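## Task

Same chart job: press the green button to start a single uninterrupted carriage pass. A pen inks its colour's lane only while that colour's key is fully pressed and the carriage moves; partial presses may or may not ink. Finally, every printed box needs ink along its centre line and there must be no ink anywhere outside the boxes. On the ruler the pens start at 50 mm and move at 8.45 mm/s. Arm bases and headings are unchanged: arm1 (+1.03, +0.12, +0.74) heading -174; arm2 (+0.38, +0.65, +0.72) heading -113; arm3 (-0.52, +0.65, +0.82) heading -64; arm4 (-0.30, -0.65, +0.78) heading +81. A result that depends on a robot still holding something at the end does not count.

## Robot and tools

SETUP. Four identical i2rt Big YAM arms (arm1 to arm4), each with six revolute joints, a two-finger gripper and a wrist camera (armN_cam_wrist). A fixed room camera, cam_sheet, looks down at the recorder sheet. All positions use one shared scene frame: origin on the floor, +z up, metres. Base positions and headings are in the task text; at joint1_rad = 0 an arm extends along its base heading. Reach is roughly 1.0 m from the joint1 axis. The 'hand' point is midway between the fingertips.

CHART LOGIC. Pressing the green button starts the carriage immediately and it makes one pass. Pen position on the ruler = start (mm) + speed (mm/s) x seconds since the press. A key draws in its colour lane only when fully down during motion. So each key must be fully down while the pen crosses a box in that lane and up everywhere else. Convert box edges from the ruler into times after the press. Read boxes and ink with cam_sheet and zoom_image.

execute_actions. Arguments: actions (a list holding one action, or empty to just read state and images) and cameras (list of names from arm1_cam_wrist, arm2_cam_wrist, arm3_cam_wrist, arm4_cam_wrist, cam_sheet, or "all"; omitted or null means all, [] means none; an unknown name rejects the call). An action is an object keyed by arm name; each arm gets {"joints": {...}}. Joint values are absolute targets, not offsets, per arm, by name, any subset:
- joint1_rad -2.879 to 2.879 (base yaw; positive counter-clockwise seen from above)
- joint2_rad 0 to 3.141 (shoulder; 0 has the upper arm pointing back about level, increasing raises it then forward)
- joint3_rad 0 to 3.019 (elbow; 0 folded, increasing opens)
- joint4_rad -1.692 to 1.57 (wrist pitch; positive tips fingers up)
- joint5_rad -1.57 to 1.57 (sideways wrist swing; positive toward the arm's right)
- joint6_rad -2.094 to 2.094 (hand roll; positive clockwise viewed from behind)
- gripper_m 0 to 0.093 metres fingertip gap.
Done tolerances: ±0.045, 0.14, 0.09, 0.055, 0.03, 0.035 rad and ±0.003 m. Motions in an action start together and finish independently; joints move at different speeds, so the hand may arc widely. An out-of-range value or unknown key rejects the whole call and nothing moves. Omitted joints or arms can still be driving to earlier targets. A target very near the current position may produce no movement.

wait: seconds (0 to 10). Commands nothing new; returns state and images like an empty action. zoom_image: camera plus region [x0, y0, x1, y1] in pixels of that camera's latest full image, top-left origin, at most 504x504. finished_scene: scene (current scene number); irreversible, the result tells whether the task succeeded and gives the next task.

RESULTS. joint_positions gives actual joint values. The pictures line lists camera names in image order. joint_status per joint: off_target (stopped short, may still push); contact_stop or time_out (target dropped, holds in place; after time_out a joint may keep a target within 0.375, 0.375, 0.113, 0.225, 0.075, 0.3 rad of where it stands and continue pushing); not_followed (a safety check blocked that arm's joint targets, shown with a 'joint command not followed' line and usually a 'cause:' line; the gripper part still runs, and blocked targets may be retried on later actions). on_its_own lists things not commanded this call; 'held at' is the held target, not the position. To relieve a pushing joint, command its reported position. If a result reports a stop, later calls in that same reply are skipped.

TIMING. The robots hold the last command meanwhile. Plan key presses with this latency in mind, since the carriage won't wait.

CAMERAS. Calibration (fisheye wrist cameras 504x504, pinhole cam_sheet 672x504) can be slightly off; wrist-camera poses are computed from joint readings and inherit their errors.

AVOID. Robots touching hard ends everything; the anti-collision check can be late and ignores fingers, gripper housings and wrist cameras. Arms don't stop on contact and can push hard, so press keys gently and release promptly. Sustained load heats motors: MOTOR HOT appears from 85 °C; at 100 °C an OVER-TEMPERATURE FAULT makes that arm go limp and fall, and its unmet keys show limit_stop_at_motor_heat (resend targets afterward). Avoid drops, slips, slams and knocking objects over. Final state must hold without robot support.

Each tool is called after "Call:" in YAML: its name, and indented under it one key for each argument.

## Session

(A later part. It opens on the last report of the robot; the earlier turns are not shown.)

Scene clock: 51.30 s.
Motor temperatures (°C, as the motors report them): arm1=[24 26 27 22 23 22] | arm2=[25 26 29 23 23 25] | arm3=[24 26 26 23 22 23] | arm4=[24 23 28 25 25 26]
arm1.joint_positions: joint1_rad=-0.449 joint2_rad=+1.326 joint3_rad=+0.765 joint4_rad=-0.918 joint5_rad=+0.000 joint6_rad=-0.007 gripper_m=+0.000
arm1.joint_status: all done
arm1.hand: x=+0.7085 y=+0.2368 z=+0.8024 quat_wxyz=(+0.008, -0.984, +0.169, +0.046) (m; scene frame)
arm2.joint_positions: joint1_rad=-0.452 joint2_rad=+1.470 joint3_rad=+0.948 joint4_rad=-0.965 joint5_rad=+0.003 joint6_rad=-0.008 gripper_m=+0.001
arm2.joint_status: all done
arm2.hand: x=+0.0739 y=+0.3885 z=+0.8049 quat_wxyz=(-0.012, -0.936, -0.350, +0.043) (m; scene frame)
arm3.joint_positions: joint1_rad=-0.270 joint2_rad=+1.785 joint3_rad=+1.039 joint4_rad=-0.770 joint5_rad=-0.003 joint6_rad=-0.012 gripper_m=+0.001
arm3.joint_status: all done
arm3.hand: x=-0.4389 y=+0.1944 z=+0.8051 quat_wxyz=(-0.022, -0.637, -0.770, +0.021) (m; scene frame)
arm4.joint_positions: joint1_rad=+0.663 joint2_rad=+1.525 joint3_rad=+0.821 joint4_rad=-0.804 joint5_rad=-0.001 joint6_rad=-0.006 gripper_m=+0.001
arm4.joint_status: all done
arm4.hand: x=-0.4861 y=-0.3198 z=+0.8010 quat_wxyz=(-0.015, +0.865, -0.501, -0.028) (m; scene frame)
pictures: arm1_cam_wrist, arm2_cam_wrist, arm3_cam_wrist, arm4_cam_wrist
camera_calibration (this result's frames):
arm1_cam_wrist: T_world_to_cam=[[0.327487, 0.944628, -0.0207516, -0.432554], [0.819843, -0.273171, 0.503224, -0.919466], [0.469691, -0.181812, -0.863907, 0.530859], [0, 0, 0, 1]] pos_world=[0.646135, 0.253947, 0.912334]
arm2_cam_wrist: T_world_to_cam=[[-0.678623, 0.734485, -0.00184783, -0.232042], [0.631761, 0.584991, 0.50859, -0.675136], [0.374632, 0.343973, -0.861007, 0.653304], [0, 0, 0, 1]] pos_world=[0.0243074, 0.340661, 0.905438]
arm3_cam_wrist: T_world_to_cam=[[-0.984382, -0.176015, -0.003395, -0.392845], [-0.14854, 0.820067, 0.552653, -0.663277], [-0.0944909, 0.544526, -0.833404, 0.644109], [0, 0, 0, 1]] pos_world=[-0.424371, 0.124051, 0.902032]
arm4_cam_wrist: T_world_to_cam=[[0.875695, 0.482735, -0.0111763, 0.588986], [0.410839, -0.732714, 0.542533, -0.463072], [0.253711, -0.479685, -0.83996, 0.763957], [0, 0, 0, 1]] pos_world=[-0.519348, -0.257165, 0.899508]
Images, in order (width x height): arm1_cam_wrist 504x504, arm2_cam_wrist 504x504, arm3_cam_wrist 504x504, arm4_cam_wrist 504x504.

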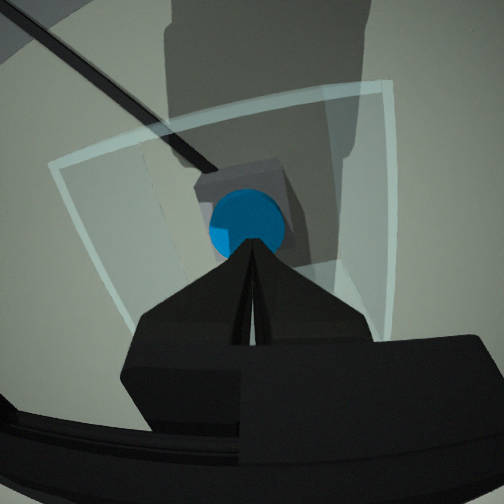

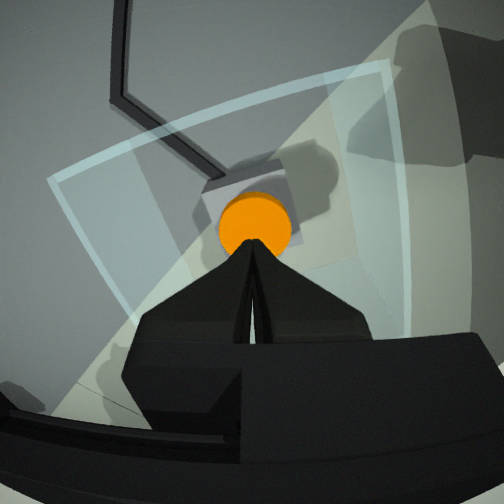

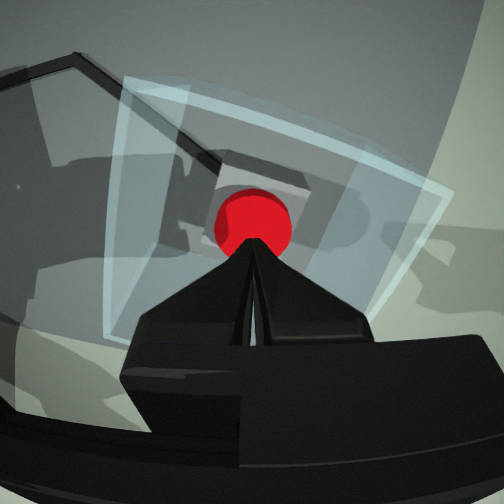

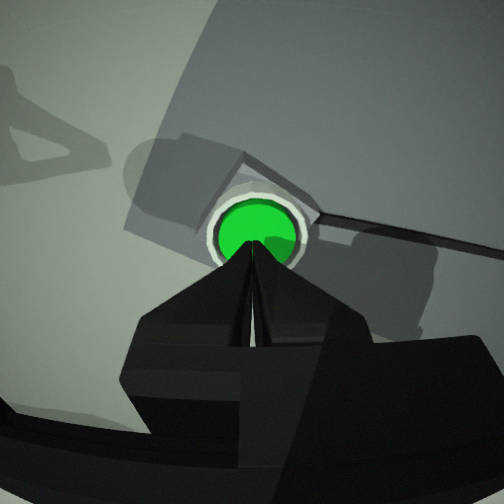

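Call:
execute_actions:
  actions:
    - {"arm4":{"joints":{"joint2_rad":1.645}}}
  cameras: ["arm4_cam_wrist","cam_sheet"]

Call:
execute_actions:
  actions:
    - {"arm4":{"joints":{"joint2_rad":1.38}}}
  cameras: []

Call:
execute_actions:
  actions:
    - {"arm4":{"joints":{"joint1_rad":-0.672,"joint2_rad":1.5,"joint3_rad":1.04,"joint4_rad":-0.85}}}
  cameras: []

Call:
execute_actions:
  actions:
    - {"arm4":{"joints":{"joint2_rad":1.65}}}
  cameras: ["arm4_cam_wrist"]

Call:
wait:
  seconds: 10

Call:
wait:
  seconds: 10

Call:
wait:
  seconds: 10

Call:
wait:
  seconds: 0.25

Call:
execute_actions:
  actions:
    - {"arm1":{"joints":{"joint2_rad":1.52}},"arm2":{"joints":{"joint2_rad":1.64}},"arm3":{"joints":{"joint2_rad":1.94}},"arm4":{"joints":{"joint2_rad":1.83}}}
  cameras: []

Call:
wait:
  seconds: 0.85

Call:
execute_actions:
  actions:
    - {"arm1":{"joints":{"joint2_rad":1.31}},"arm2":{"joints":{"joint2_rad":1.45}},"arm3":{"joints":{"joint2_rad":1.75}},"arm4":{"joints":{"joint2_rad":1.63}}}
  cameras: ["cam_sheet"]

Scene clock: 59.77 s.
Motor temperatures (°C, as the motors report them): arm1=[24 26 27 22 23 22] | arm2=[25 26 29 23 23 25] | arm3=[24 26 26 23 22 23] | arm4=[24 23 27 25 25 26]
arm1.joint_positions: joint1_rad=-0.449 joint2_rad=+1.326 joint3_rad=+0.765 joint4_rad=-0.918 joint5_rad=+0.000 joint6_rad=-0.007 gripper_m=+0.000
arm1.joint_status: not commanded
arm1.hand: x=+0.7085 y=+0.2368 z=+0.8024 quat_wxyz=(+0.008, -0.984, +0.169, +0.046) (m; scene frame)
arm2.joint_positions: joint1_rad=-0.452 joint2_rad=+1.470 joint3_rad=+0.948 joint4_rad=-0.965 joint5_rad=+0.003 joint6_rad=-0.008 gripper_m=+0.001
arm2.joint_status: not commanded
arm2.hand: x=+0.0739 y=+0.3885 z=+0.8049 quat_wxyz=(-0.012, -0.936, -0.350, +0.043) (m; scene frame)
arm3.joint_positions: joint1_rad=-0.270 joint2_rad=+1.785 joint3_rad=+1.039 joint4_rad=-0.770 joint5_rad=-0.003 joint6_rad=-0.012 gripper_m=+0.001
arm3.joint_status: not commanded
arm3.hand: x=-0.4389 y=+0.1944 z=+0.8051 quat_wxyz=(-0.022, -0.637, -0.770, +0.021) (m; scene frame)
arm4.joint_positions: joint1_rad=+0.663 joint2_rad=+1.617 joint3_rad=+0.832 joint4_rad=-0.808 joint5_rad=-0.001 joint6_rad=-0.006 gripper_m=+0.001
arm4.joint_status: all done
arm4.hand: x=-0.4827 y=-0.3258 z=+0.7715 quat_wxyz=(+0.006, +0.865, -0.502, +0.009) (m; scene frame)
pictures: arm4_cam_wrist, cam_sheet
camera_calibration (this result's frames):
arm4_cam_wrist: T_world_to_cam=[[0.876101, 0.482018, -0.0102656, 0.587874], [0.38685, -0.690101, 0.611643, -0.503862], [0.287739, -0.539833, -0.791067, 0.694525], [0, 0, 0, 1]] pos_world=[-0.51996, -0.256155, 0.863635]
Images, in order (width x height): arm4_cam_wrist 504x504, cam_sheet 672x504.

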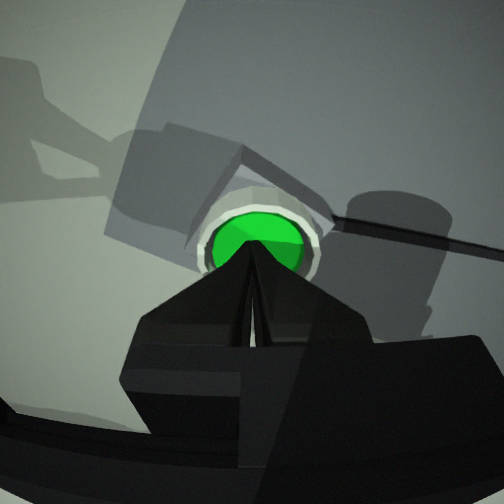

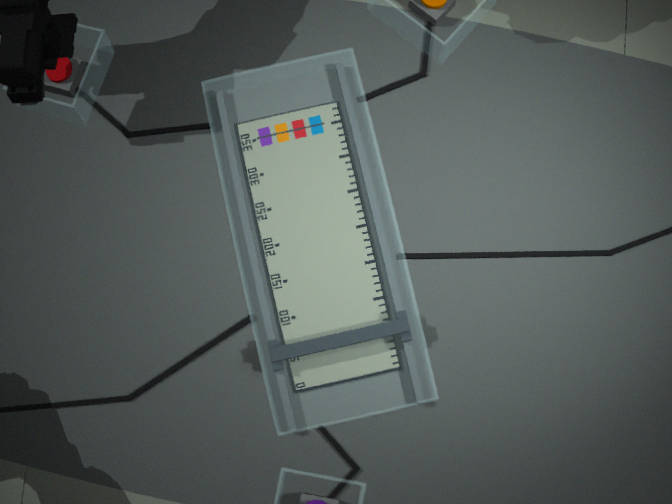

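Scene clock: 60.90 s.
Motor temperatures (°C, as the motors report them): arm1=[24 26 27 22 23 22] | arm2=[25 26 29 23 23 25] | arm3=[24 26 26 23 22 23] | arm4=[24 23 27 25 25 26]
arm1.joint_positions: joint1_rad=-0.449 joint2_rad=+1.326 joint3_rad=+0.765 joint4_rad=-0.918 joint5_rad=+0.000 joint6_rad=-0.007 gripper_m=+0.000
arm1.joint_status: not commanded
arm1.hand: x=+0.7085 y=+0.2368 z=+0.8024 quat_wxyz=(+0.008, -0.984, +0.169, +0.046) (m; scene frame)
arm2.joint_positions: joint1_rad=-0.452 joint2_rad=+1.470 joint3_rad=+0.948 joint4_rad=-0.965 joint5_rad=+0.003 joint6_rad=-0.008 gripper_m=+0.001
arm2.joint_status: not commanded
arm2.hand: x=+0.0739 y=+0.3885 z=+0.8049 quat_wxyz=(-0.012, -0.936, -0.350, +0.043) (m; scene frame)
arm3.joint_positions: joint1_rad=-0.270 joint2_rad=+1.785 joint3_rad=+1.039 joint4_rad=-0.770 joint5_rad=-0.003 joint6_rad=-0.012 gripper_m=+0.001
arm3.joint_status: not commanded
arm3.hand: x=-0.4389 y=+0.1944 z=+0.8051 quat_wxyz=(-0.022, -0.637, -0.770, +0.021) (m; scene frame)
arm4.joint_positions: joint1_rad=+0.663 joint2_rad=+1.371 joint3_rad=+0.820 joint4_rad=-0.808 joint5_rad=-0.001 joint6_rad=-0.006 gripper_m=+0.001
arm4.joint_status: all done
arm4.hand: x=-0.4917 y=-0.3098 z=+0.8564 quat_wxyz=(-0.053, +0.860, -0.499, -0.092) (m; scene frame)
pictures: none
No camera images: the call's "cameras" was empty. Leave "cameras" out to get every camera's image.

Scene clock: 62.60 s.
Motor temperatures (°C, as the motors report them): arm1=[24 26 27 22 23 22] | arm2=[25 26 29 23 23 25] | arm3=[24 26 26 23 22 23] | arm4=[24 23 28 25 25 26]
arm1.joint_positions: joint1_rad=-0.449 joint2_rad=+1.326 joint3_rad=+0.765 joint4_rad=-0.918 joint5_rad=+0.000 joint6_rad=-0.007 gripper_m=+0.000
arm1.joint_status: not commanded
arm1.hand: x=+0.7085 y=+0.2368 z=+0.8024 quat_wxyz=(+0.008, -0.984, +0.169, +0.046) (m; scene frame)
arm2.joint_positions: joint1_rad=-0.452 joint2_rad=+1.470 joint3_rad=+0.948 joint4_rad=-0.965 joint5_rad=+0.003 joint6_rad=-0.008 gripper_m=+0.001
arm2.joint_status: not commanded
arm2.hand: x=+0.0739 y=+0.3885 z=+0.8049 quat_wxyz=(-0.012, -0.936, -0.350, +0.043) (m; scene frame)
arm3.joint_positions: joint1_rad=-0.270 joint2_rad=+1.785 joint3_rad=+1.039 joint4_rad=-0.770 joint5_rad=-0.003 joint6_rad=-0.012 gripper_m=+0.001
arm3.joint_status: not commanded
arm3.hand: x=-0.4389 y=+0.1944 z=+0.8051 quat_wxyz=(-0.022, -0.637, -0.770, +0.021) (m; scene frame)
arm4.joint_positions: joint1_rad=-0.678 joint2_rad=+1.512 joint3_rad=+1.017 joint4_rad=-0.847 joint5_rad=+0.001 joint6_rad=-0.005 gripper_m=+0.001
arm4.joint_status: all done
arm4.hand: x=+0.0385 y=-0.3392 z=+0.8731 quat_wxyz=(-0.107, +0.364, -0.925, -0.041) (m; scene frame)
pictures: none
No camera images: the call's "cameras" was empty. Leave "cameras" out to get every camera's image.

Scene clock: 63.60 s.
Motor temperatures (°C, as the motors report them): arm1=[24 26 27 22 23 22] | arm2=[25 26 29 23 23 25] | arm3=[24 26 26 23 22 23] | arm4=[24 23 28 25 25 26]
arm1.joint_positions: joint1_rad=-0.449 joint2_rad=+1.326 joint3_rad=+0.765 joint4_rad=-0.918 joint5_rad=+0.000 joint6_rad=-0.007 gripper_m=+0.000
arm1.joint_status: not commanded
arm1.hand: x=+0.7085 y=+0.2368 z=+0.8024 quat_wxyz=(+0.008, -0.984, +0.169, +0.046) (m; scene frame)
arm2.joint_positions: joint1_rad=-0.452 joint2_rad=+1.470 joint3_rad=+0.948 joint4_rad=-0.965 joint5_rad=+0.003 joint6_rad=-0.008 gripper_m=+0.001
arm2.joint_status: not commanded
arm2.hand: x=+0.0739 y=+0.3885 z=+0.8049 quat_wxyz=(-0.012, -0.936, -0.350, +0.043) (m; scene frame)
arm3.joint_positions: joint1_rad=-0.270 joint2_rad=+1.785 joint3_rad=+1.039 joint4_rad=-0.770 joint5_rad=-0.003 joint6_rad=-0.012 gripper_m=+0.001
arm3.joint_status: not commanded
arm3.hand: x=-0.4389 y=+0.1944 z=+0.8051 quat_wxyz=(-0.022, -0.637, -0.770, +0.021) (m; scene frame)
arm4.joint_positions: joint1_rad=-0.678 joint2_rad=+1.665 joint3_rad=+1.017 joint4_rad=-0.847 joint5_rad=+0.001 joint6_rad=-0.005 gripper_m=+0.001
arm4.joint_status: all done
arm4.hand: x=+0.0304 y=-0.3468 z=+0.8068 quat_wxyz=(-0.035, +0.366, -0.930, -0.013) (m; scene frame)
pictures: arm4_cam_wrist
camera_calibration (this result's frames):
arm4_cam_wrist: T_world_to_cam=[[0.669318, -0.742927, -0.0085884, -0.271048], [-0.626008, -0.570134, 0.532034, -0.60177], [-0.400159, -0.350724, -0.846679, 0.694804], [0, 0, 0, 1]] pos_world=[0.082736, -0.300775, 0.90611]
Images, in order (width x height): arm4_cam_wrist 504x504.

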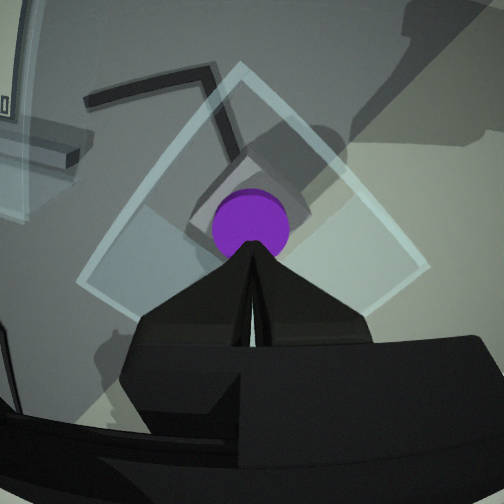

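Scene clock: 73.60 s.
Motor temperatures (°C, as the motors report them): arm1=[24 26 27 22 23 22] | arm2=[25 26 29 23 23 25] | arm3=[24 27 26 23 22 23] | arm4=[24 23 28 25 25 26]
arm1.joint_positions: joint1_rad=-0.449 joint2_rad=+1.326 joint3_rad=+0.765 joint4_rad=-0.918 joint5_rad=+0.000 joint6_rad=-0.007 gripper_m=+0.000
arm1.joint_status: not commanded
arm1.hand: x=+0.7085 y=+0.2368 z=+0.8024 quat_wxyz=(+0.008, -0.984, +0.169, +0.046) (m; scene frame)
arm2.joint_positions: joint1_rad=-0.452 joint2_rad=+1.470 joint3_rad=+0.948 joint4_rad=-0.965 joint5_rad=+0.003 joint6_rad=-0.008 gripper_m=+0.001
arm2.joint_status: not commanded
arm2.hand: x=+0.0739 y=+0.3885 z=+0.8049 quat_wxyz=(-0.012, -0.936, -0.350, +0.043) (m; scene frame)
arm3.joint_positions: joint1_rad=-0.270 joint2_rad=+1.785 joint3_rad=+1.039 joint4_rad=-0.770 joint5_rad=-0.003 joint6_rad=-0.012 gripper_m=+0.001
arm3.joint_status: not commanded
arm3.hand: x=-0.4389 y=+0.1944 z=+0.8051 quat_wxyz=(-0.022, -0.637, -0.770, +0.021) (m; scene frame)
arm4.joint_positions: joint1_rad=-0.678 joint2_rad=+1.665 joint3_rad=+1.017 joint4_rad=-0.847 joint5_rad=+0.001 joint6_rad=-0.005 gripper_m=+0.001
arm4.joint_status: all done
arm4.hand: x=+0.0304 y=-0.3468 z=+0.8068 quat_wxyz=(-0.035, +0.366, -0.930, -0.013) (m; scene frame)
wait: 10.00 s; at rest by 0.27 s
pictures: arm1_cam_wrist, arm2_cam_wrist, arm3_cam_wrist, arm4_cam_wrist, cam_sheet
camera_calibration (this result's frames):
arm1_cam_wrist: T_world_to_cam=[[0.327487, 0.944628, -0.0207516, -0.432554], [0.819843, -0.273171, 0.503224, -0.919466], [0.469691, -0.181812, -0.863907, 0.530859], [0, 0, 0, 1]] pos_world=[0.646135, 0.253947, 0.912334]
arm2_cam_wrist: T_world_to_cam=[[-0.678623, 0.734485, -0.00184783, -0.232042], [0.631761, 0.584991, 0.50859, -0.675136], [0.374632, 0.343973, -0.861007, 0.653304], [0, 0, 0, 1]] pos_world=[0.0243074, 0.340661, 0.905438]
arm3_cam_wrist: T_world_to_cam=[[-0.984382, -0.176015, -0.003395, -0.392845], [-0.14854, 0.820067, 0.552653, -0.663277], [-0.0944909, 0.544526, -0.833404, 0.644109], [0, 0, 0, 1]] pos_world=[-0.424371, 0.124051, 0.902032]
arm4_cam_wrist: T_world_to_cam=[[0.669318, -0.742927, -0.0085884, -0.271048], [-0.626008, -0.570134, 0.532034, -0.60177], [-0.400159, -0.350724, -0.846679, 0.694804], [0, 0, 0, 1]] pos_world=[0.082736, -0.300775, 0.90611]
Images, in order (width x height): arm1_cam_wrist 504x504, arm2_cam_wrist 504x504, arm3_cam_wrist 504x504, arm4_cam_wrist 504x504, cam_sheet 672x504.

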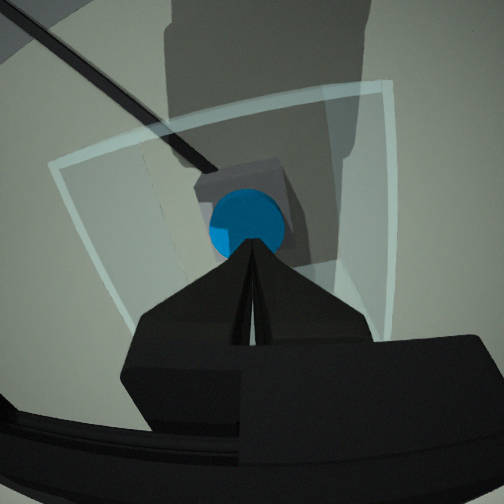

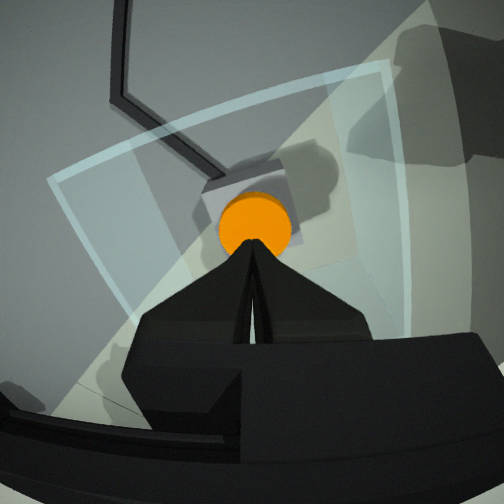

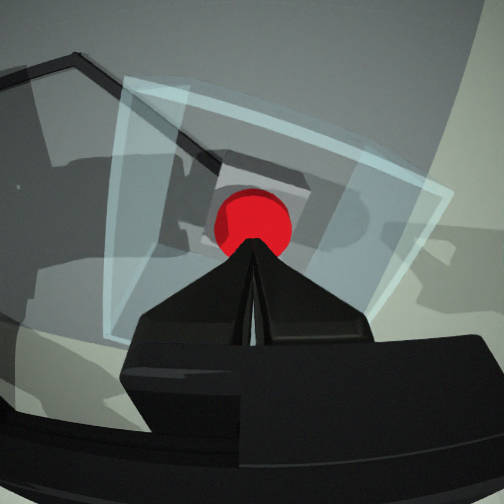

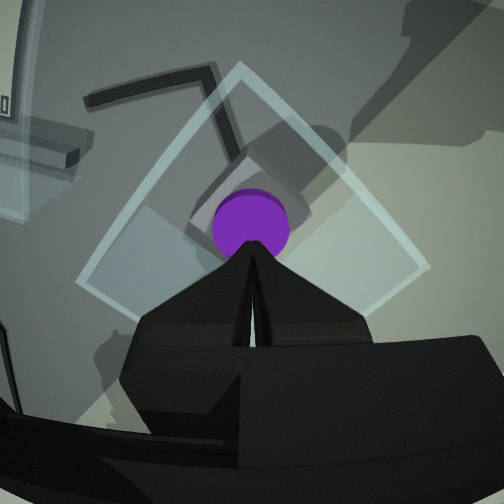

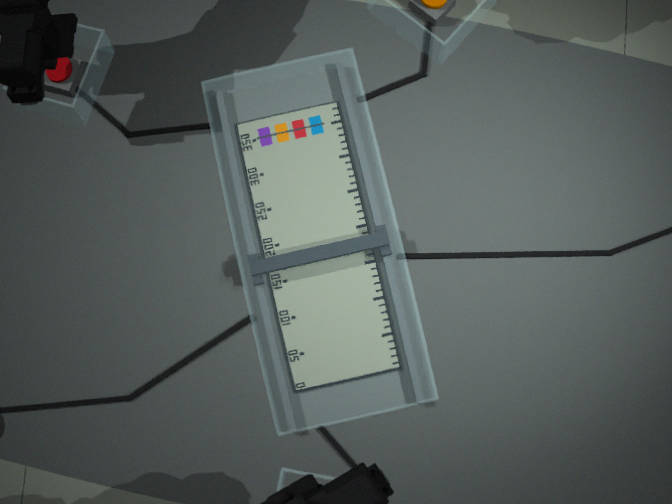

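Scene clock: 83.60 s.
Motor temperatures (°C, as the motors report them): arm1=[24 26 27 22 23 22] | arm2=[25 26 29 23 23 25] | arm3=[24 27 26 23 22 23] | arm4=[24 23 28 25 25 26]
arm1.joint_positions: joint1_rad=-0.449 joint2_rad=+1.326 joint3_rad=+0.765 joint4_rad=-0.918 joint5_rad=+0.000 joint6_rad=-0.007 gripper_m=+0.000
arm1.joint_status: not commanded
arm1.hand: x=+0.7085 y=+0.2368 z=+0.8024 quat_wxyz=(+0.008, -0.984, +0.169, +0.046) (m; scene frame)
arm2.joint_positions: joint1_rad=-0.452 joint2_rad=+1.470 joint3_rad=+0.948 joint4_rad=-0.965 joint5_rad=+0.003 joint6_rad=-0.008 gripper_m=+0.001
arm2.joint_status: not commanded
arm2.hand: x=+0.0739 y=+0.3885 z=+0.8049 quat_wxyz=(-0.012, -0.936, -0.350, +0.043) (m; scene frame)
arm3.joint_positions: joint1_rad=-0.270 joint2_rad=+1.785 joint3_rad=+1.039 joint4_rad=-0.770 joint5_rad=-0.003 joint6_rad=-0.012 gripper_m=+0.001
arm3.joint_status: not commanded
arm3.hand: x=-0.4389 y=+0.1944 z=+0.8051 quat_wxyz=(-0.022, -0.637, -0.770, +0.021) (m; scene frame)
arm4.joint_positions: joint1_rad=-0.678 joint2_rad=+1.665 joint3_rad=+1.017 joint4_rad=-0.847 joint5_rad=+0.001 joint6_rad=-0.005 gripper_m=+0.001
arm4.joint_status: all done
arm4.hand: x=+0.0304 y=-0.3468 z=+0.8068 quat_wxyz=(-0.035, +0.366, -0.930, -0.013) (m; scene frame)
wait: 10.00 s; at rest by 0.27 s
pictures: arm1_cam_wrist, arm2_cam_wrist, arm3_cam_wrist, arm4_cam_wrist, cam_sheet
camera_calibration (this result's frames):
arm1_cam_wrist: T_world_to_cam=[[0.327487, 0.944628, -0.0207516, -0.432554], [0.819843, -0.273171, 0.503224, -0.919466], [0.469691, -0.181812, -0.863907, 0.530859], [0, 0, 0, 1]] pos_world=[0.646135, 0.253947, 0.912334]
arm2_cam_wrist: T_world_to_cam=[[-0.678623, 0.734485, -0.00184783, -0.232042], [0.631761, 0.584991, 0.50859, -0.675136], [0.374632, 0.343973, -0.861007, 0.653304], [0, 0, 0, 1]] pos_world=[0.0243074, 0.340661, 0.905438]
arm3_cam_wrist: T_world_to_cam=[[-0.984382, -0.176015, -0.003395, -0.392845], [-0.14854, 0.820067, 0.552653, -0.663277], [-0.0944909, 0.544526, -0.833404, 0.644109], [0, 0, 0, 1]] pos_world=[-0.424371, 0.124051, 0.902032]
arm4_cam_wrist: T_world_to_cam=[[0.669318, -0.742927, -0.0085884, -0.271048], [-0.626008, -0.570134, 0.532034, -0.60177], [-0.400159, -0.350724, -0.846679, 0.694804], [0, 0, 0, 1]] pos_world=[0.082736, -0.300775, 0.90611]
Images, in order (width x height): arm1_cam_wrist 504x504, arm2_cam_wrist 504x504, arm3_cam_wrist 504x504, arm4_cam_wrist 504x504, cam_sheet 672x504.

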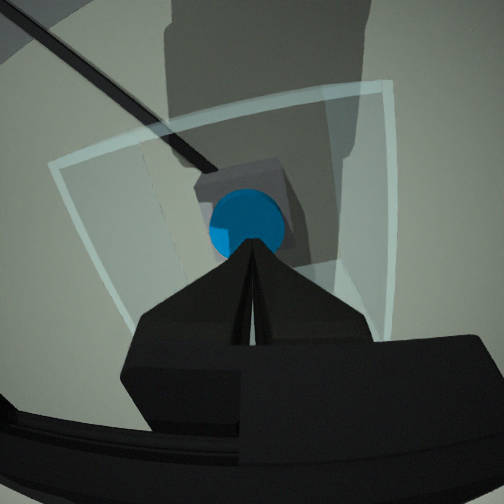

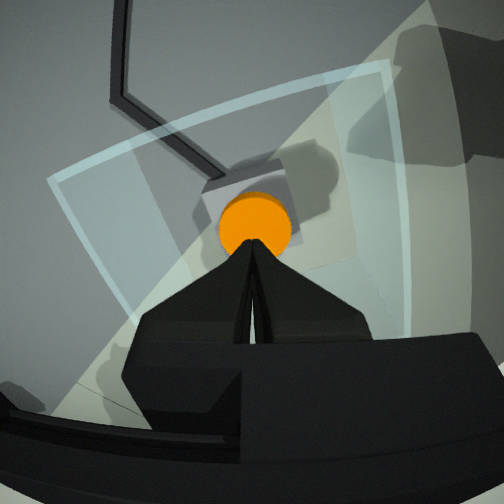

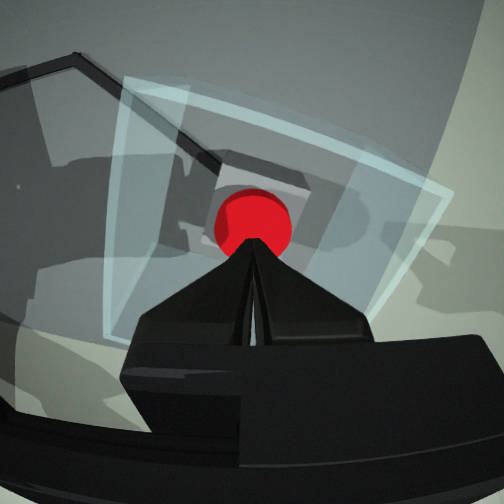

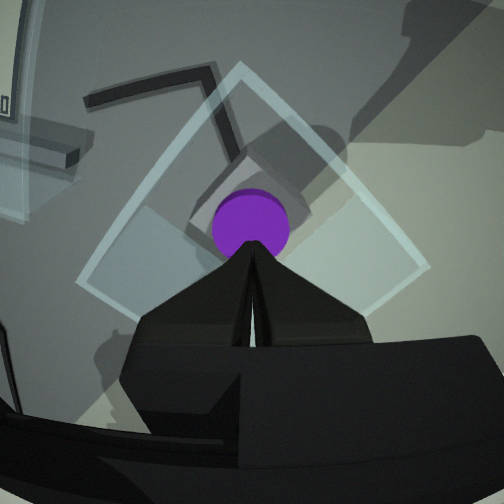

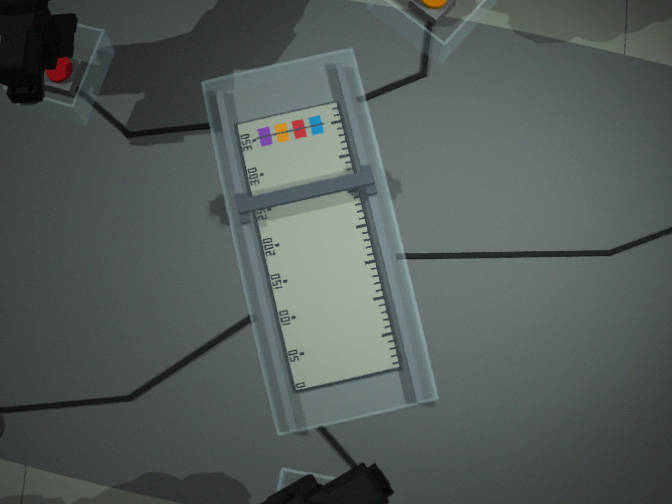

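Scene clock: 93.60 s.
Motor temperatures (°C, as the motors report them): arm1=[24 26 27 22 23 22] | arm2=[25 26 29 23 23 25] | arm3=[24 27 26 23 22 23] | arm4=[24 23 28 25 25 26]
arm1.joint_positions: joint1_rad=-0.449 joint2_rad=+1.326 joint3_rad=+0.765 joint4_rad=-0.918 joint5_rad=+0.000 joint6_rad=-0.007 gripper_m=+0.000
arm1.joint_status: not commanded
arm1.hand: x=+0.7085 y=+0.2368 z=+0.8024 quat_wxyz=(+0.008, -0.984, +0.169, +0.046) (m; scene frame)
arm2.joint_positions: joint1_rad=-0.452 joint2_rad=+1.470 joint3_rad=+0.948 joint4_rad=-0.965 joint5_rad=+0.003 joint6_rad=-0.008 gripper_m=+0.001
arm2.joint_status: not commanded
arm2.hand: x=+0.0739 y=+0.3885 z=+0.8049 quat_wxyz=(-0.012, -0.936, -0.350, +0.043) (m; scene frame)
arm3.joint_positions: joint1_rad=-0.270 joint2_rad=+1.785 joint3_rad=+1.039 joint4_rad=-0.770 joint5_rad=-0.003 joint6_rad=-0.012 gripper_m=+0.001
arm3.joint_status: not commanded
arm3.hand: x=-0.4389 y=+0.1944 z=+0.8051 quat_wxyz=(-0.022, -0.637, -0.770, +0.021) (m; scene frame)
arm4.joint_positions: joint1_rad=-0.678 joint2_rad=+1.665 joint3_rad=+1.017 joint4_rad=-0.847 joint5_rad=+0.001 joint6_rad=-0.005 gripper_m=+0.001
arm4.joint_status: all done
arm4.hand: x=+0.0304 y=-0.3468 z=+0.8068 quat_wxyz=(-0.035, +0.366, -0.930, -0.013) (m; scene frame)
wait: 10.00 s; at rest by 0.27 s
pictures: arm1_cam_wrist, arm2_cam_wrist, arm3_cam_wrist, arm4_cam_wrist, cam_sheet
camera_calibration (this result's frames):
arm1_cam_wrist: T_world_to_cam=[[0.327487, 0.944628, -0.0207516, -0.432554], [0.819843, -0.273171, 0.503224, -0.919466], [0.469691, -0.181812, -0.863907, 0.530859], [0, 0, 0, 1]] pos_world=[0.646135, 0.253947, 0.912334]
arm2_cam_wrist: T_world_to_cam=[[-0.678623, 0.734485, -0.00184783, -0.232042], [0.631761, 0.584991, 0.50859, -0.675136], [0.374632, 0.343973, -0.861007, 0.653304], [0, 0, 0, 1]] pos_world=[0.0243074, 0.340661, 0.905438]
arm3_cam_wrist: T_world_to_cam=[[-0.984382, -0.176015, -0.003395, -0.392845], [-0.14854, 0.820067, 0.552653, -0.663277], [-0.0944909, 0.544526, -0.833404, 0.644109], [0, 0, 0, 1]] pos_world=[-0.424371, 0.124051, 0.902032]
arm4_cam_wrist: T_world_to_cam=[[0.669318, -0.742927, -0.0085884, -0.271048], [-0.626008, -0.570134, 0.532034, -0.60177], [-0.400159, -0.350724, -0.846679, 0.694804], [0, 0, 0, 1]] pos_world=[0.082736, -0.300775, 0.90611]
Images, in order (width x height): arm1_cam_wrist 504x504, arm2_cam_wrist 504x504, arm3_cam_wrist 504x504, arm4_cam_wrist 504x504, cam_sheet 672x504.

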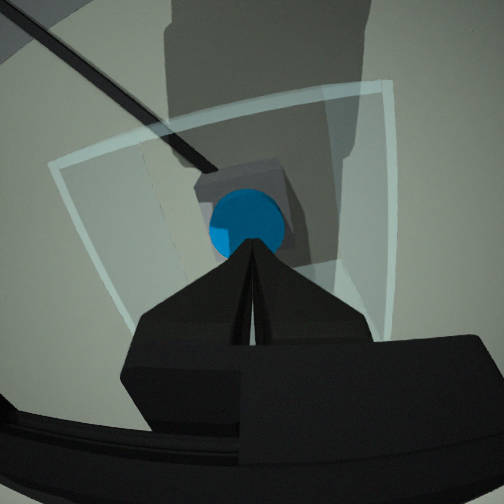

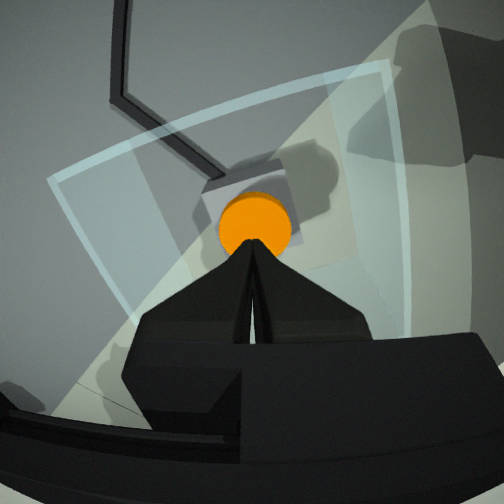

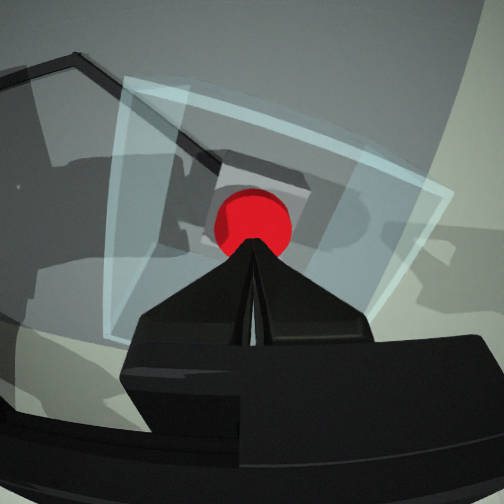

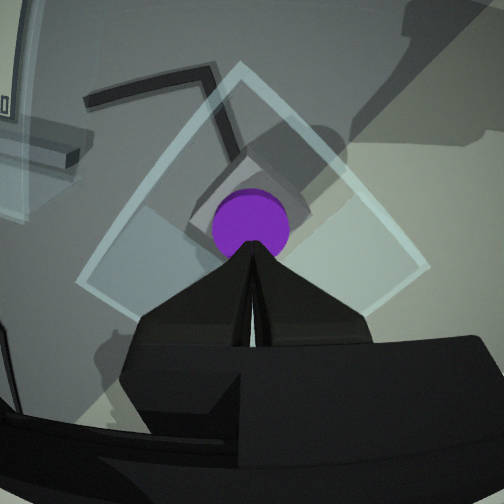

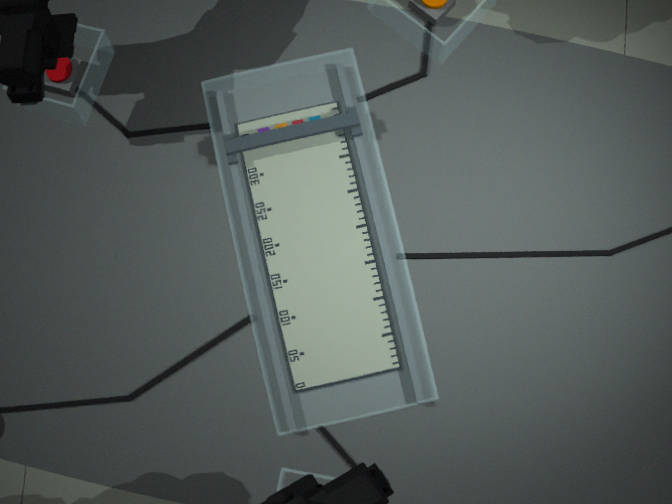

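Scene clock: 93.87 s.
Motor temperatures (°C, as the motors report them): arm1=[24 26 27 22 23 22] | arm2=[25 26 29 23 23 25] | arm3=[24 27 26 23 22 23] | arm4=[24 23 28 25 25 26]
arm1.joint_positions: joint1_rad=-0.449 joint2_rad=+1.326 joint3_rad=+0.765 joint4_rad=-0.918 joint5_rad=+0.000 joint6_rad=-0.007 gripper_m=+0.000
arm1.joint_status: not commanded
arm1.hand: x=+0.7085 y=+0.2368 z=+0.8024 quat_wxyz=(+0.008, -0.984, +0.169, +0.046) (m; scene frame)
arm2.joint_positions: joint1_rad=-0.452 joint2_rad=+1.470 joint3_rad=+0.948 joint4_rad=-0.965 joint5_rad=+0.003 joint6_rad=-0.008 gripper_m=+0.001
arm2.joint_status: not commanded
arm2.hand: x=+0.0739 y=+0.3885 z=+0.8049 quat_wxyz=(-0.012, -0.936, -0.350, +0.043) (m; scene frame)
arm3.joint_positions: joint1_rad=-0.270 joint2_rad=+1.785 joint3_rad=+1.039 joint4_rad=-0.770 joint5_rad=-0.003 joint6_rad=-0.012 gripper_m=+0.001
arm3.joint_status: not commanded
arm3.hand: x=-0.4389 y=+0.1944 z=+0.8051 quat_wxyz=(-0.022, -0.637, -0.770, +0.021) (m; scene frame)
arm4.joint_positions: joint1_rad=-0.678 joint2_rad=+1.665 joint3_rad=+1.017 joint4_rad=-0.847 joint5_rad=+0.001 joint6_rad=-0.005 gripper_m=+0.001
arm4.joint_status: all done
arm4.hand: x=+0.0304 y=-0.3468 z=+0.8068 quat_wxyz=(-0.035, +0.366, -0.930, -0.013) (m; scene frame)
wait: 0.27 s; no rest
pictures: arm1_cam_wrist, arm2_cam_wrist, arm3_cam_wrist, arm4_cam_wrist, cam_sheet
camera_calibration (this result's frames):
arm1_cam_wrist: T_world_to_cam=[[0.327487, 0.944628, -0.0207516, -0.432554], [0.819843, -0.273171, 0.503224, -0.919466], [0.469691, -0.181812, -0.863907, 0.530859], [0, 0, 0, 1]] pos_world=[0.646135, 0.253947, 0.912334]
arm2_cam_wrist: T_world_to_cam=[[-0.678623, 0.734485, -0.00184783, -0.232042], [0.631761, 0.584991, 0.50859, -0.675136], [0.374632, 0.343973, -0.861007, 0.653304], [0, 0, 0, 1]] pos_world=[0.0243074, 0.340661, 0.905438]
arm3_cam_wrist: T_world_to_cam=[[-0.984382, -0.176015, -0.003395, -0.392845], [-0.14854, 0.820067, 0.552653, -0.663277], [-0.0944909, 0.544526, -0.833404, 0.644109], [0, 0, 0, 1]] pos_world=[-0.424371, 0.124051, 0.902032]
arm4_cam_wrist: T_world_to_cam=[[0.669318, -0.742927, -0.0085884, -0.271048], [-0.626008, -0.570134, 0.532034, -0.60177], [-0.400159, -0.350724, -0.846679, 0.694804], [0, 0, 0, 1]] pos_world=[0.082736, -0.300775, 0.90611]
Images, in order (width x height): arm1_cam_wrist 504x504, arm2_cam_wrist 504x504, arm3_cam_wrist 504x504, arm4_cam_wrist 504x504, cam_sheet 672x504.

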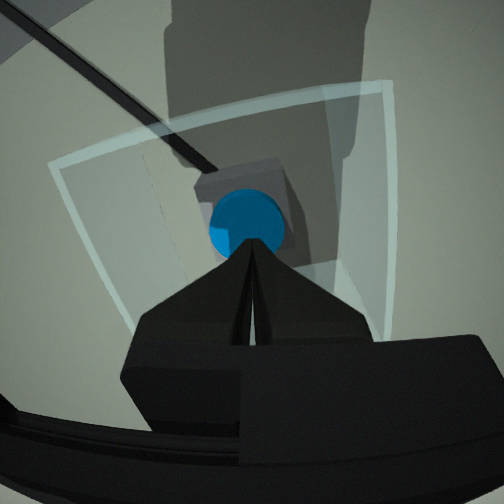

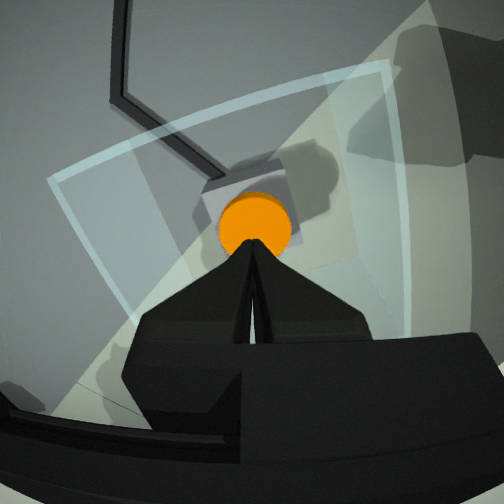

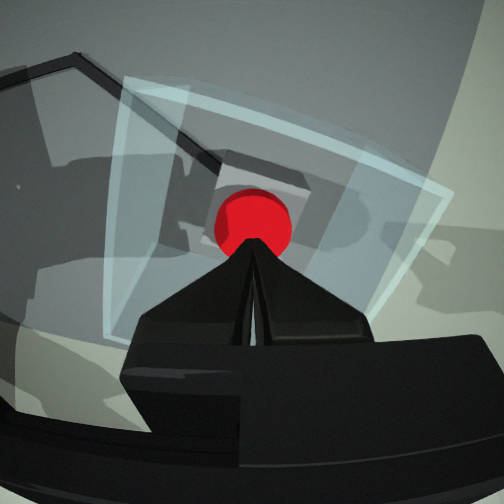

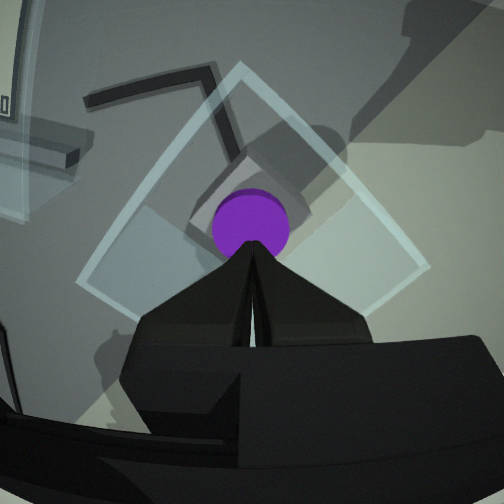

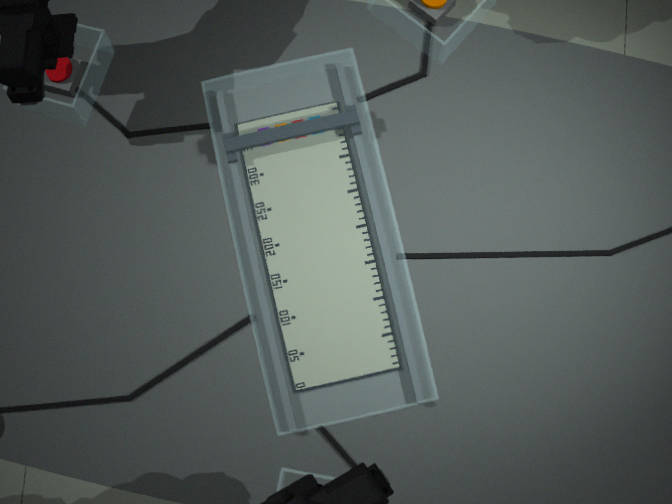

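Scene clock: 94.70 s.
Motor temperatures (°C, as the motors report them): arm1=[24 26 27 22 23 22] | arm2=[25 26 29 23 23 25] | arm3=[24 27 26 23 22 23] | arm4=[24 23 28 25 25 26]
arm1.joint_positions: joint1_rad=-0.449 joint2_rad=+1.456 joint3_rad=+0.788 joint4_rad=-0.928 joint5_rad=+0.000 joint6_rad=-0.007 gripper_m=+0.000
arm1.joint_status: all done
arm1.hand: x=+0.7111 y=+0.2359 z=+0.7681 quat_wxyz=(-0.002, -0.985, +0.169, -0.012) (m; scene frame)
arm2.joint_positions: joint1_rad=-0.452 joint2_rad=+1.585 joint3_rad=+0.961 joint4_rad=-0.970 joint5_rad=+0.003 joint6_rad=-0.008 gripper_m=+0.001
arm2.joint_status: all done
arm2.hand: x=+0.0764 y=+0.3909 z=+0.7653 quat_wxyz=(+0.006, -0.936, -0.351, -0.007) (m; scene frame)
arm3.joint_positions: joint1_rad=-0.270 joint2_rad=+1.866 joint3_rad=+1.052 joint4_rad=-0.776 joint5_rad=-0.003 joint6_rad=-0.012 gripper_m=+0.001
arm3.joint_status: all done
arm3.hand: x=-0.4404 y=+0.2022 z=+0.7731 quat_wxyz=(+0.006, -0.638, -0.770, -0.003) (m; scene frame)
arm4.joint_positions: joint1_rad=-0.678 joint2_rad=+1.764 joint3_rad=+1.050 joint4_rad=-0.855 joint5_rad=+0.001 joint6_rad=-0.005 gripper_m=+0.001
arm4.joint_status: all done
arm4.hand: x=+0.0319 y=-0.3455 z=+0.7745 quat_wxyz=(-0.001, +0.366, -0.931, +0.000) (m; scene frame)
pictures: none
No camera images: the call's "cameras" was empty. Leave "cameras" out to get every camera's image.

Scene clock: 95.57 s.
Motor temperatures (°C, as the motors report them): arm1=[24 26 27 22 23 22] | arm2=[25 26 29 23 23 25] | arm3=[24 27 25 23 22 23] | arm4=[24 23 28 25 25 26]
arm1.joint_positions: joint1_rad=-0.449 joint2_rad=+1.456 joint3_rad=+0.788 joint4_rad=-0.928 joint5_rad=+0.000 joint6_rad=-0.007 gripper_m=+0.000
arm1.joint_status: all done
arm1.hand: x=+0.7111 y=+0.2359 z=+0.7681 quat_wxyz=(-0.002, -0.985, +0.169, -0.012) (m; scene frame)
arm2.joint_positions: joint1_rad=-0.452 joint2_rad=+1.585 joint3_rad=+0.961 joint4_rad=-0.970 joint5_rad=+0.003 joint6_rad=-0.008 gripper_m=+0.001
arm2.joint_status: all done
arm2.hand: x=+0.0764 y=+0.3909 z=+0.7653 quat_wxyz=(+0.006, -0.936, -0.351, -0.007) (m; scene frame)
arm3.joint_positions: joint1_rad=-0.270 joint2_rad=+1.866 joint3_rad=+1.052 joint4_rad=-0.776 joint5_rad=-0.003 joint6_rad=-0.012 gripper_m=+0.001
arm3.joint_status: all done
arm3.hand: x=-0.4404 y=+0.2022 z=+0.7731 quat_wxyz=(+0.006, -0.638, -0.770, -0.003) (m; scene frame)
arm4.joint_positions: joint1_rad=-0.678 joint2_rad=+1.764 joint3_rad=+1.050 joint4_rad=-0.855 joint5_rad=+0.001 joint6_rad=-0.005 gripper_m=+0.001
arm4.joint_status: all done
arm4.hand: x=+0.0319 y=-0.3455 z=+0.7745 quat_wxyz=(-0.001, +0.366, -0.931, +0.000) (m; scene frame)
wait: 0.87 s; at rest by 0.27 s
pictures: arm1_cam_wrist, arm2_cam_wrist, arm3_cam_wrist, arm4_cam_wrist, cam_sheet
camera_calibration (this result's frames):
arm1_cam_wrist: T_world_to_cam=[[0.329889, 0.943768, -0.0218257, -0.43398], [0.758478, -0.251215, 0.601334, -0.941537], [0.562037, -0.214928, -0.798699, 0.391893], [0, 0, 0, 1]] pos_world=[0.637042, 0.257277, 0.869711]
arm2_cam_wrist: T_world_to_cam=[[-0.678022, 0.735019, -0.00581503, -0.22935], [0.586915, 0.546132, 0.597721, -0.707538], [0.442512, 0.401855, -0.801683, 0.544193], [0, 0, 0, 1]] pos_world=[0.0189484, 0.336298, 0.857847]
arm3_cam_wrist: T_world_to_cam=[[-0.984566, -0.17498, -0.00340201, -0.393416], [-0.140334, 0.777709, 0.61276, -0.686527], [-0.104575, 0.60378, -0.790262, 0.563267], [0, 0, 0, 1]] pos_world=[-0.424783, 0.124989, 0.864466]
arm4_cam_wrist: T_world_to_cam=[[0.668882, -0.743332, -0.00739043, -0.272419], [-0.595508, -0.541762, 0.593181, -0.621441], [-0.444934, -0.392367, -0.805035, 0.623306], [0, 0, 0, 1]] pos_world=[0.0894725, -0.294606, 0.868397]
Images, in order (width x height): arm1_cam_wrist 504x504, arm2_cam_wrist 504x504, arm3_cam_wrist 504x504, arm4_cam_wrist 504x504, cam_sheet 672x504.

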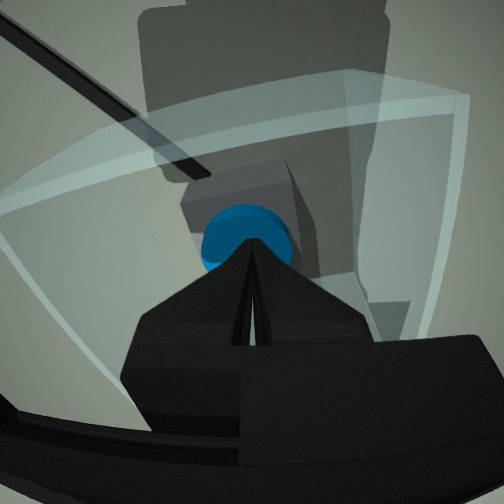

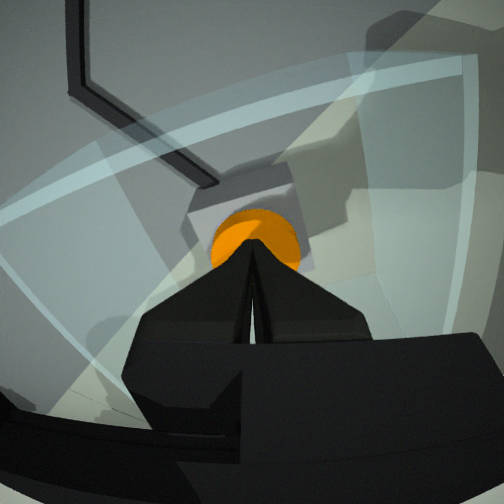

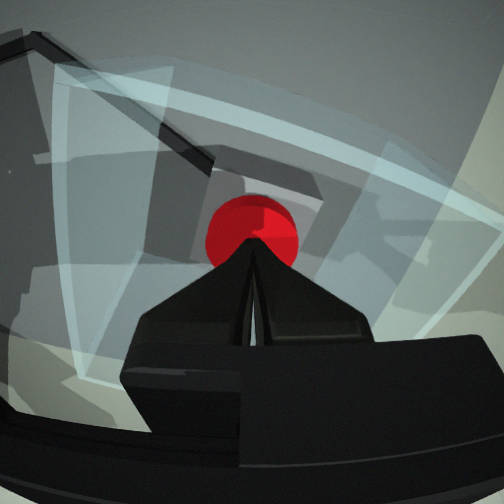

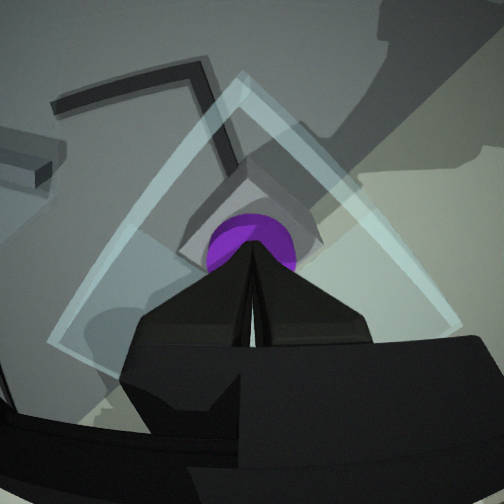

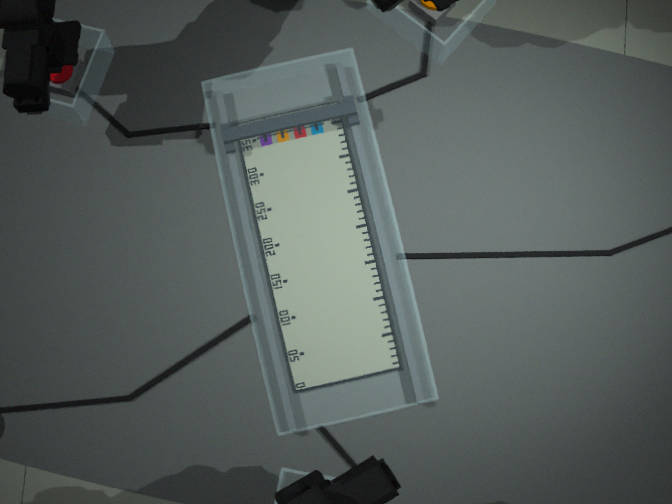

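Scene clock: 96.63 s.
Motor temperatures (°C, as the motors report them): arm1=[24 26 27 22 23 22] | arm2=[25 26 29 23 23 25] | arm3=[24 27 26 23 22 23] | arm4=[24 23 28 25 25 26]
arm1.joint_positions: joint1_rad=-0.449 joint2_rad=+1.304 joint3_rad=+0.764 joint4_rad=-0.928 joint5_rad=+0.000 joint6_rad=-0.007 gripper_m=+0.000
arm1.joint_status: all done
arm1.hand: x=+0.7101 y=+0.2363 z=+0.8089 quat_wxyz=(+0.009, -0.984, +0.169, +0.051) (m; scene frame)
arm2.joint_positions: joint1_rad=-0.452 joint2_rad=+1.445 joint3_rad=+0.947 joint4_rad=-0.970 joint5_rad=+0.003 joint6_rad=-0.008 gripper_m=+0.001
arm2.joint_status: all done
arm2.hand: x=+0.0743 y=+0.3888 z=+0.8139 quat_wxyz=(-0.016, -0.935, -0.350, +0.052) (m; scene frame)
arm3.joint_positions: joint1_rad=-0.270 joint2_rad=+1.747 joint3_rad=+1.037 joint4_rad=-0.776 joint5_rad=-0.003 joint6_rad=-0.012 gripper_m=+0.001
arm3.joint_status: all done
arm3.hand: x=-0.4383 y=+0.1916 z=+0.8210 quat_wxyz=(-0.033, -0.637, -0.770, +0.030) (m; scene frame)
arm4.joint_positions: joint1_rad=-0.678 joint2_rad=+1.623 joint3_rad=+1.032 joint4_rad=-0.853 joint5_rad=+0.001 joint6_rad=-0.005 gripper_m=+0.001
arm4.joint_status: all done
arm4.hand: x=+0.0370 y=-0.3407 z=+0.8296 quat_wxyz=(-0.059, +0.365, -0.929, -0.022) (m; scene frame)
pictures: cam_sheet
Images, in order (width x height): cam_sheet 672x504.

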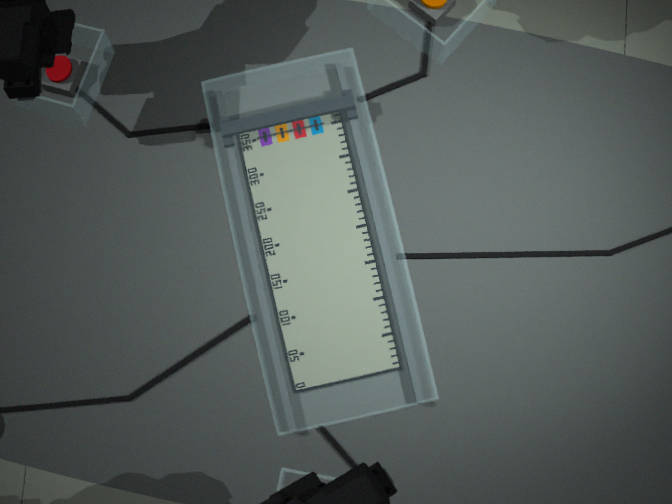

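Call:
finished_scene:
  scene: 2

The scene is finished: the task was done.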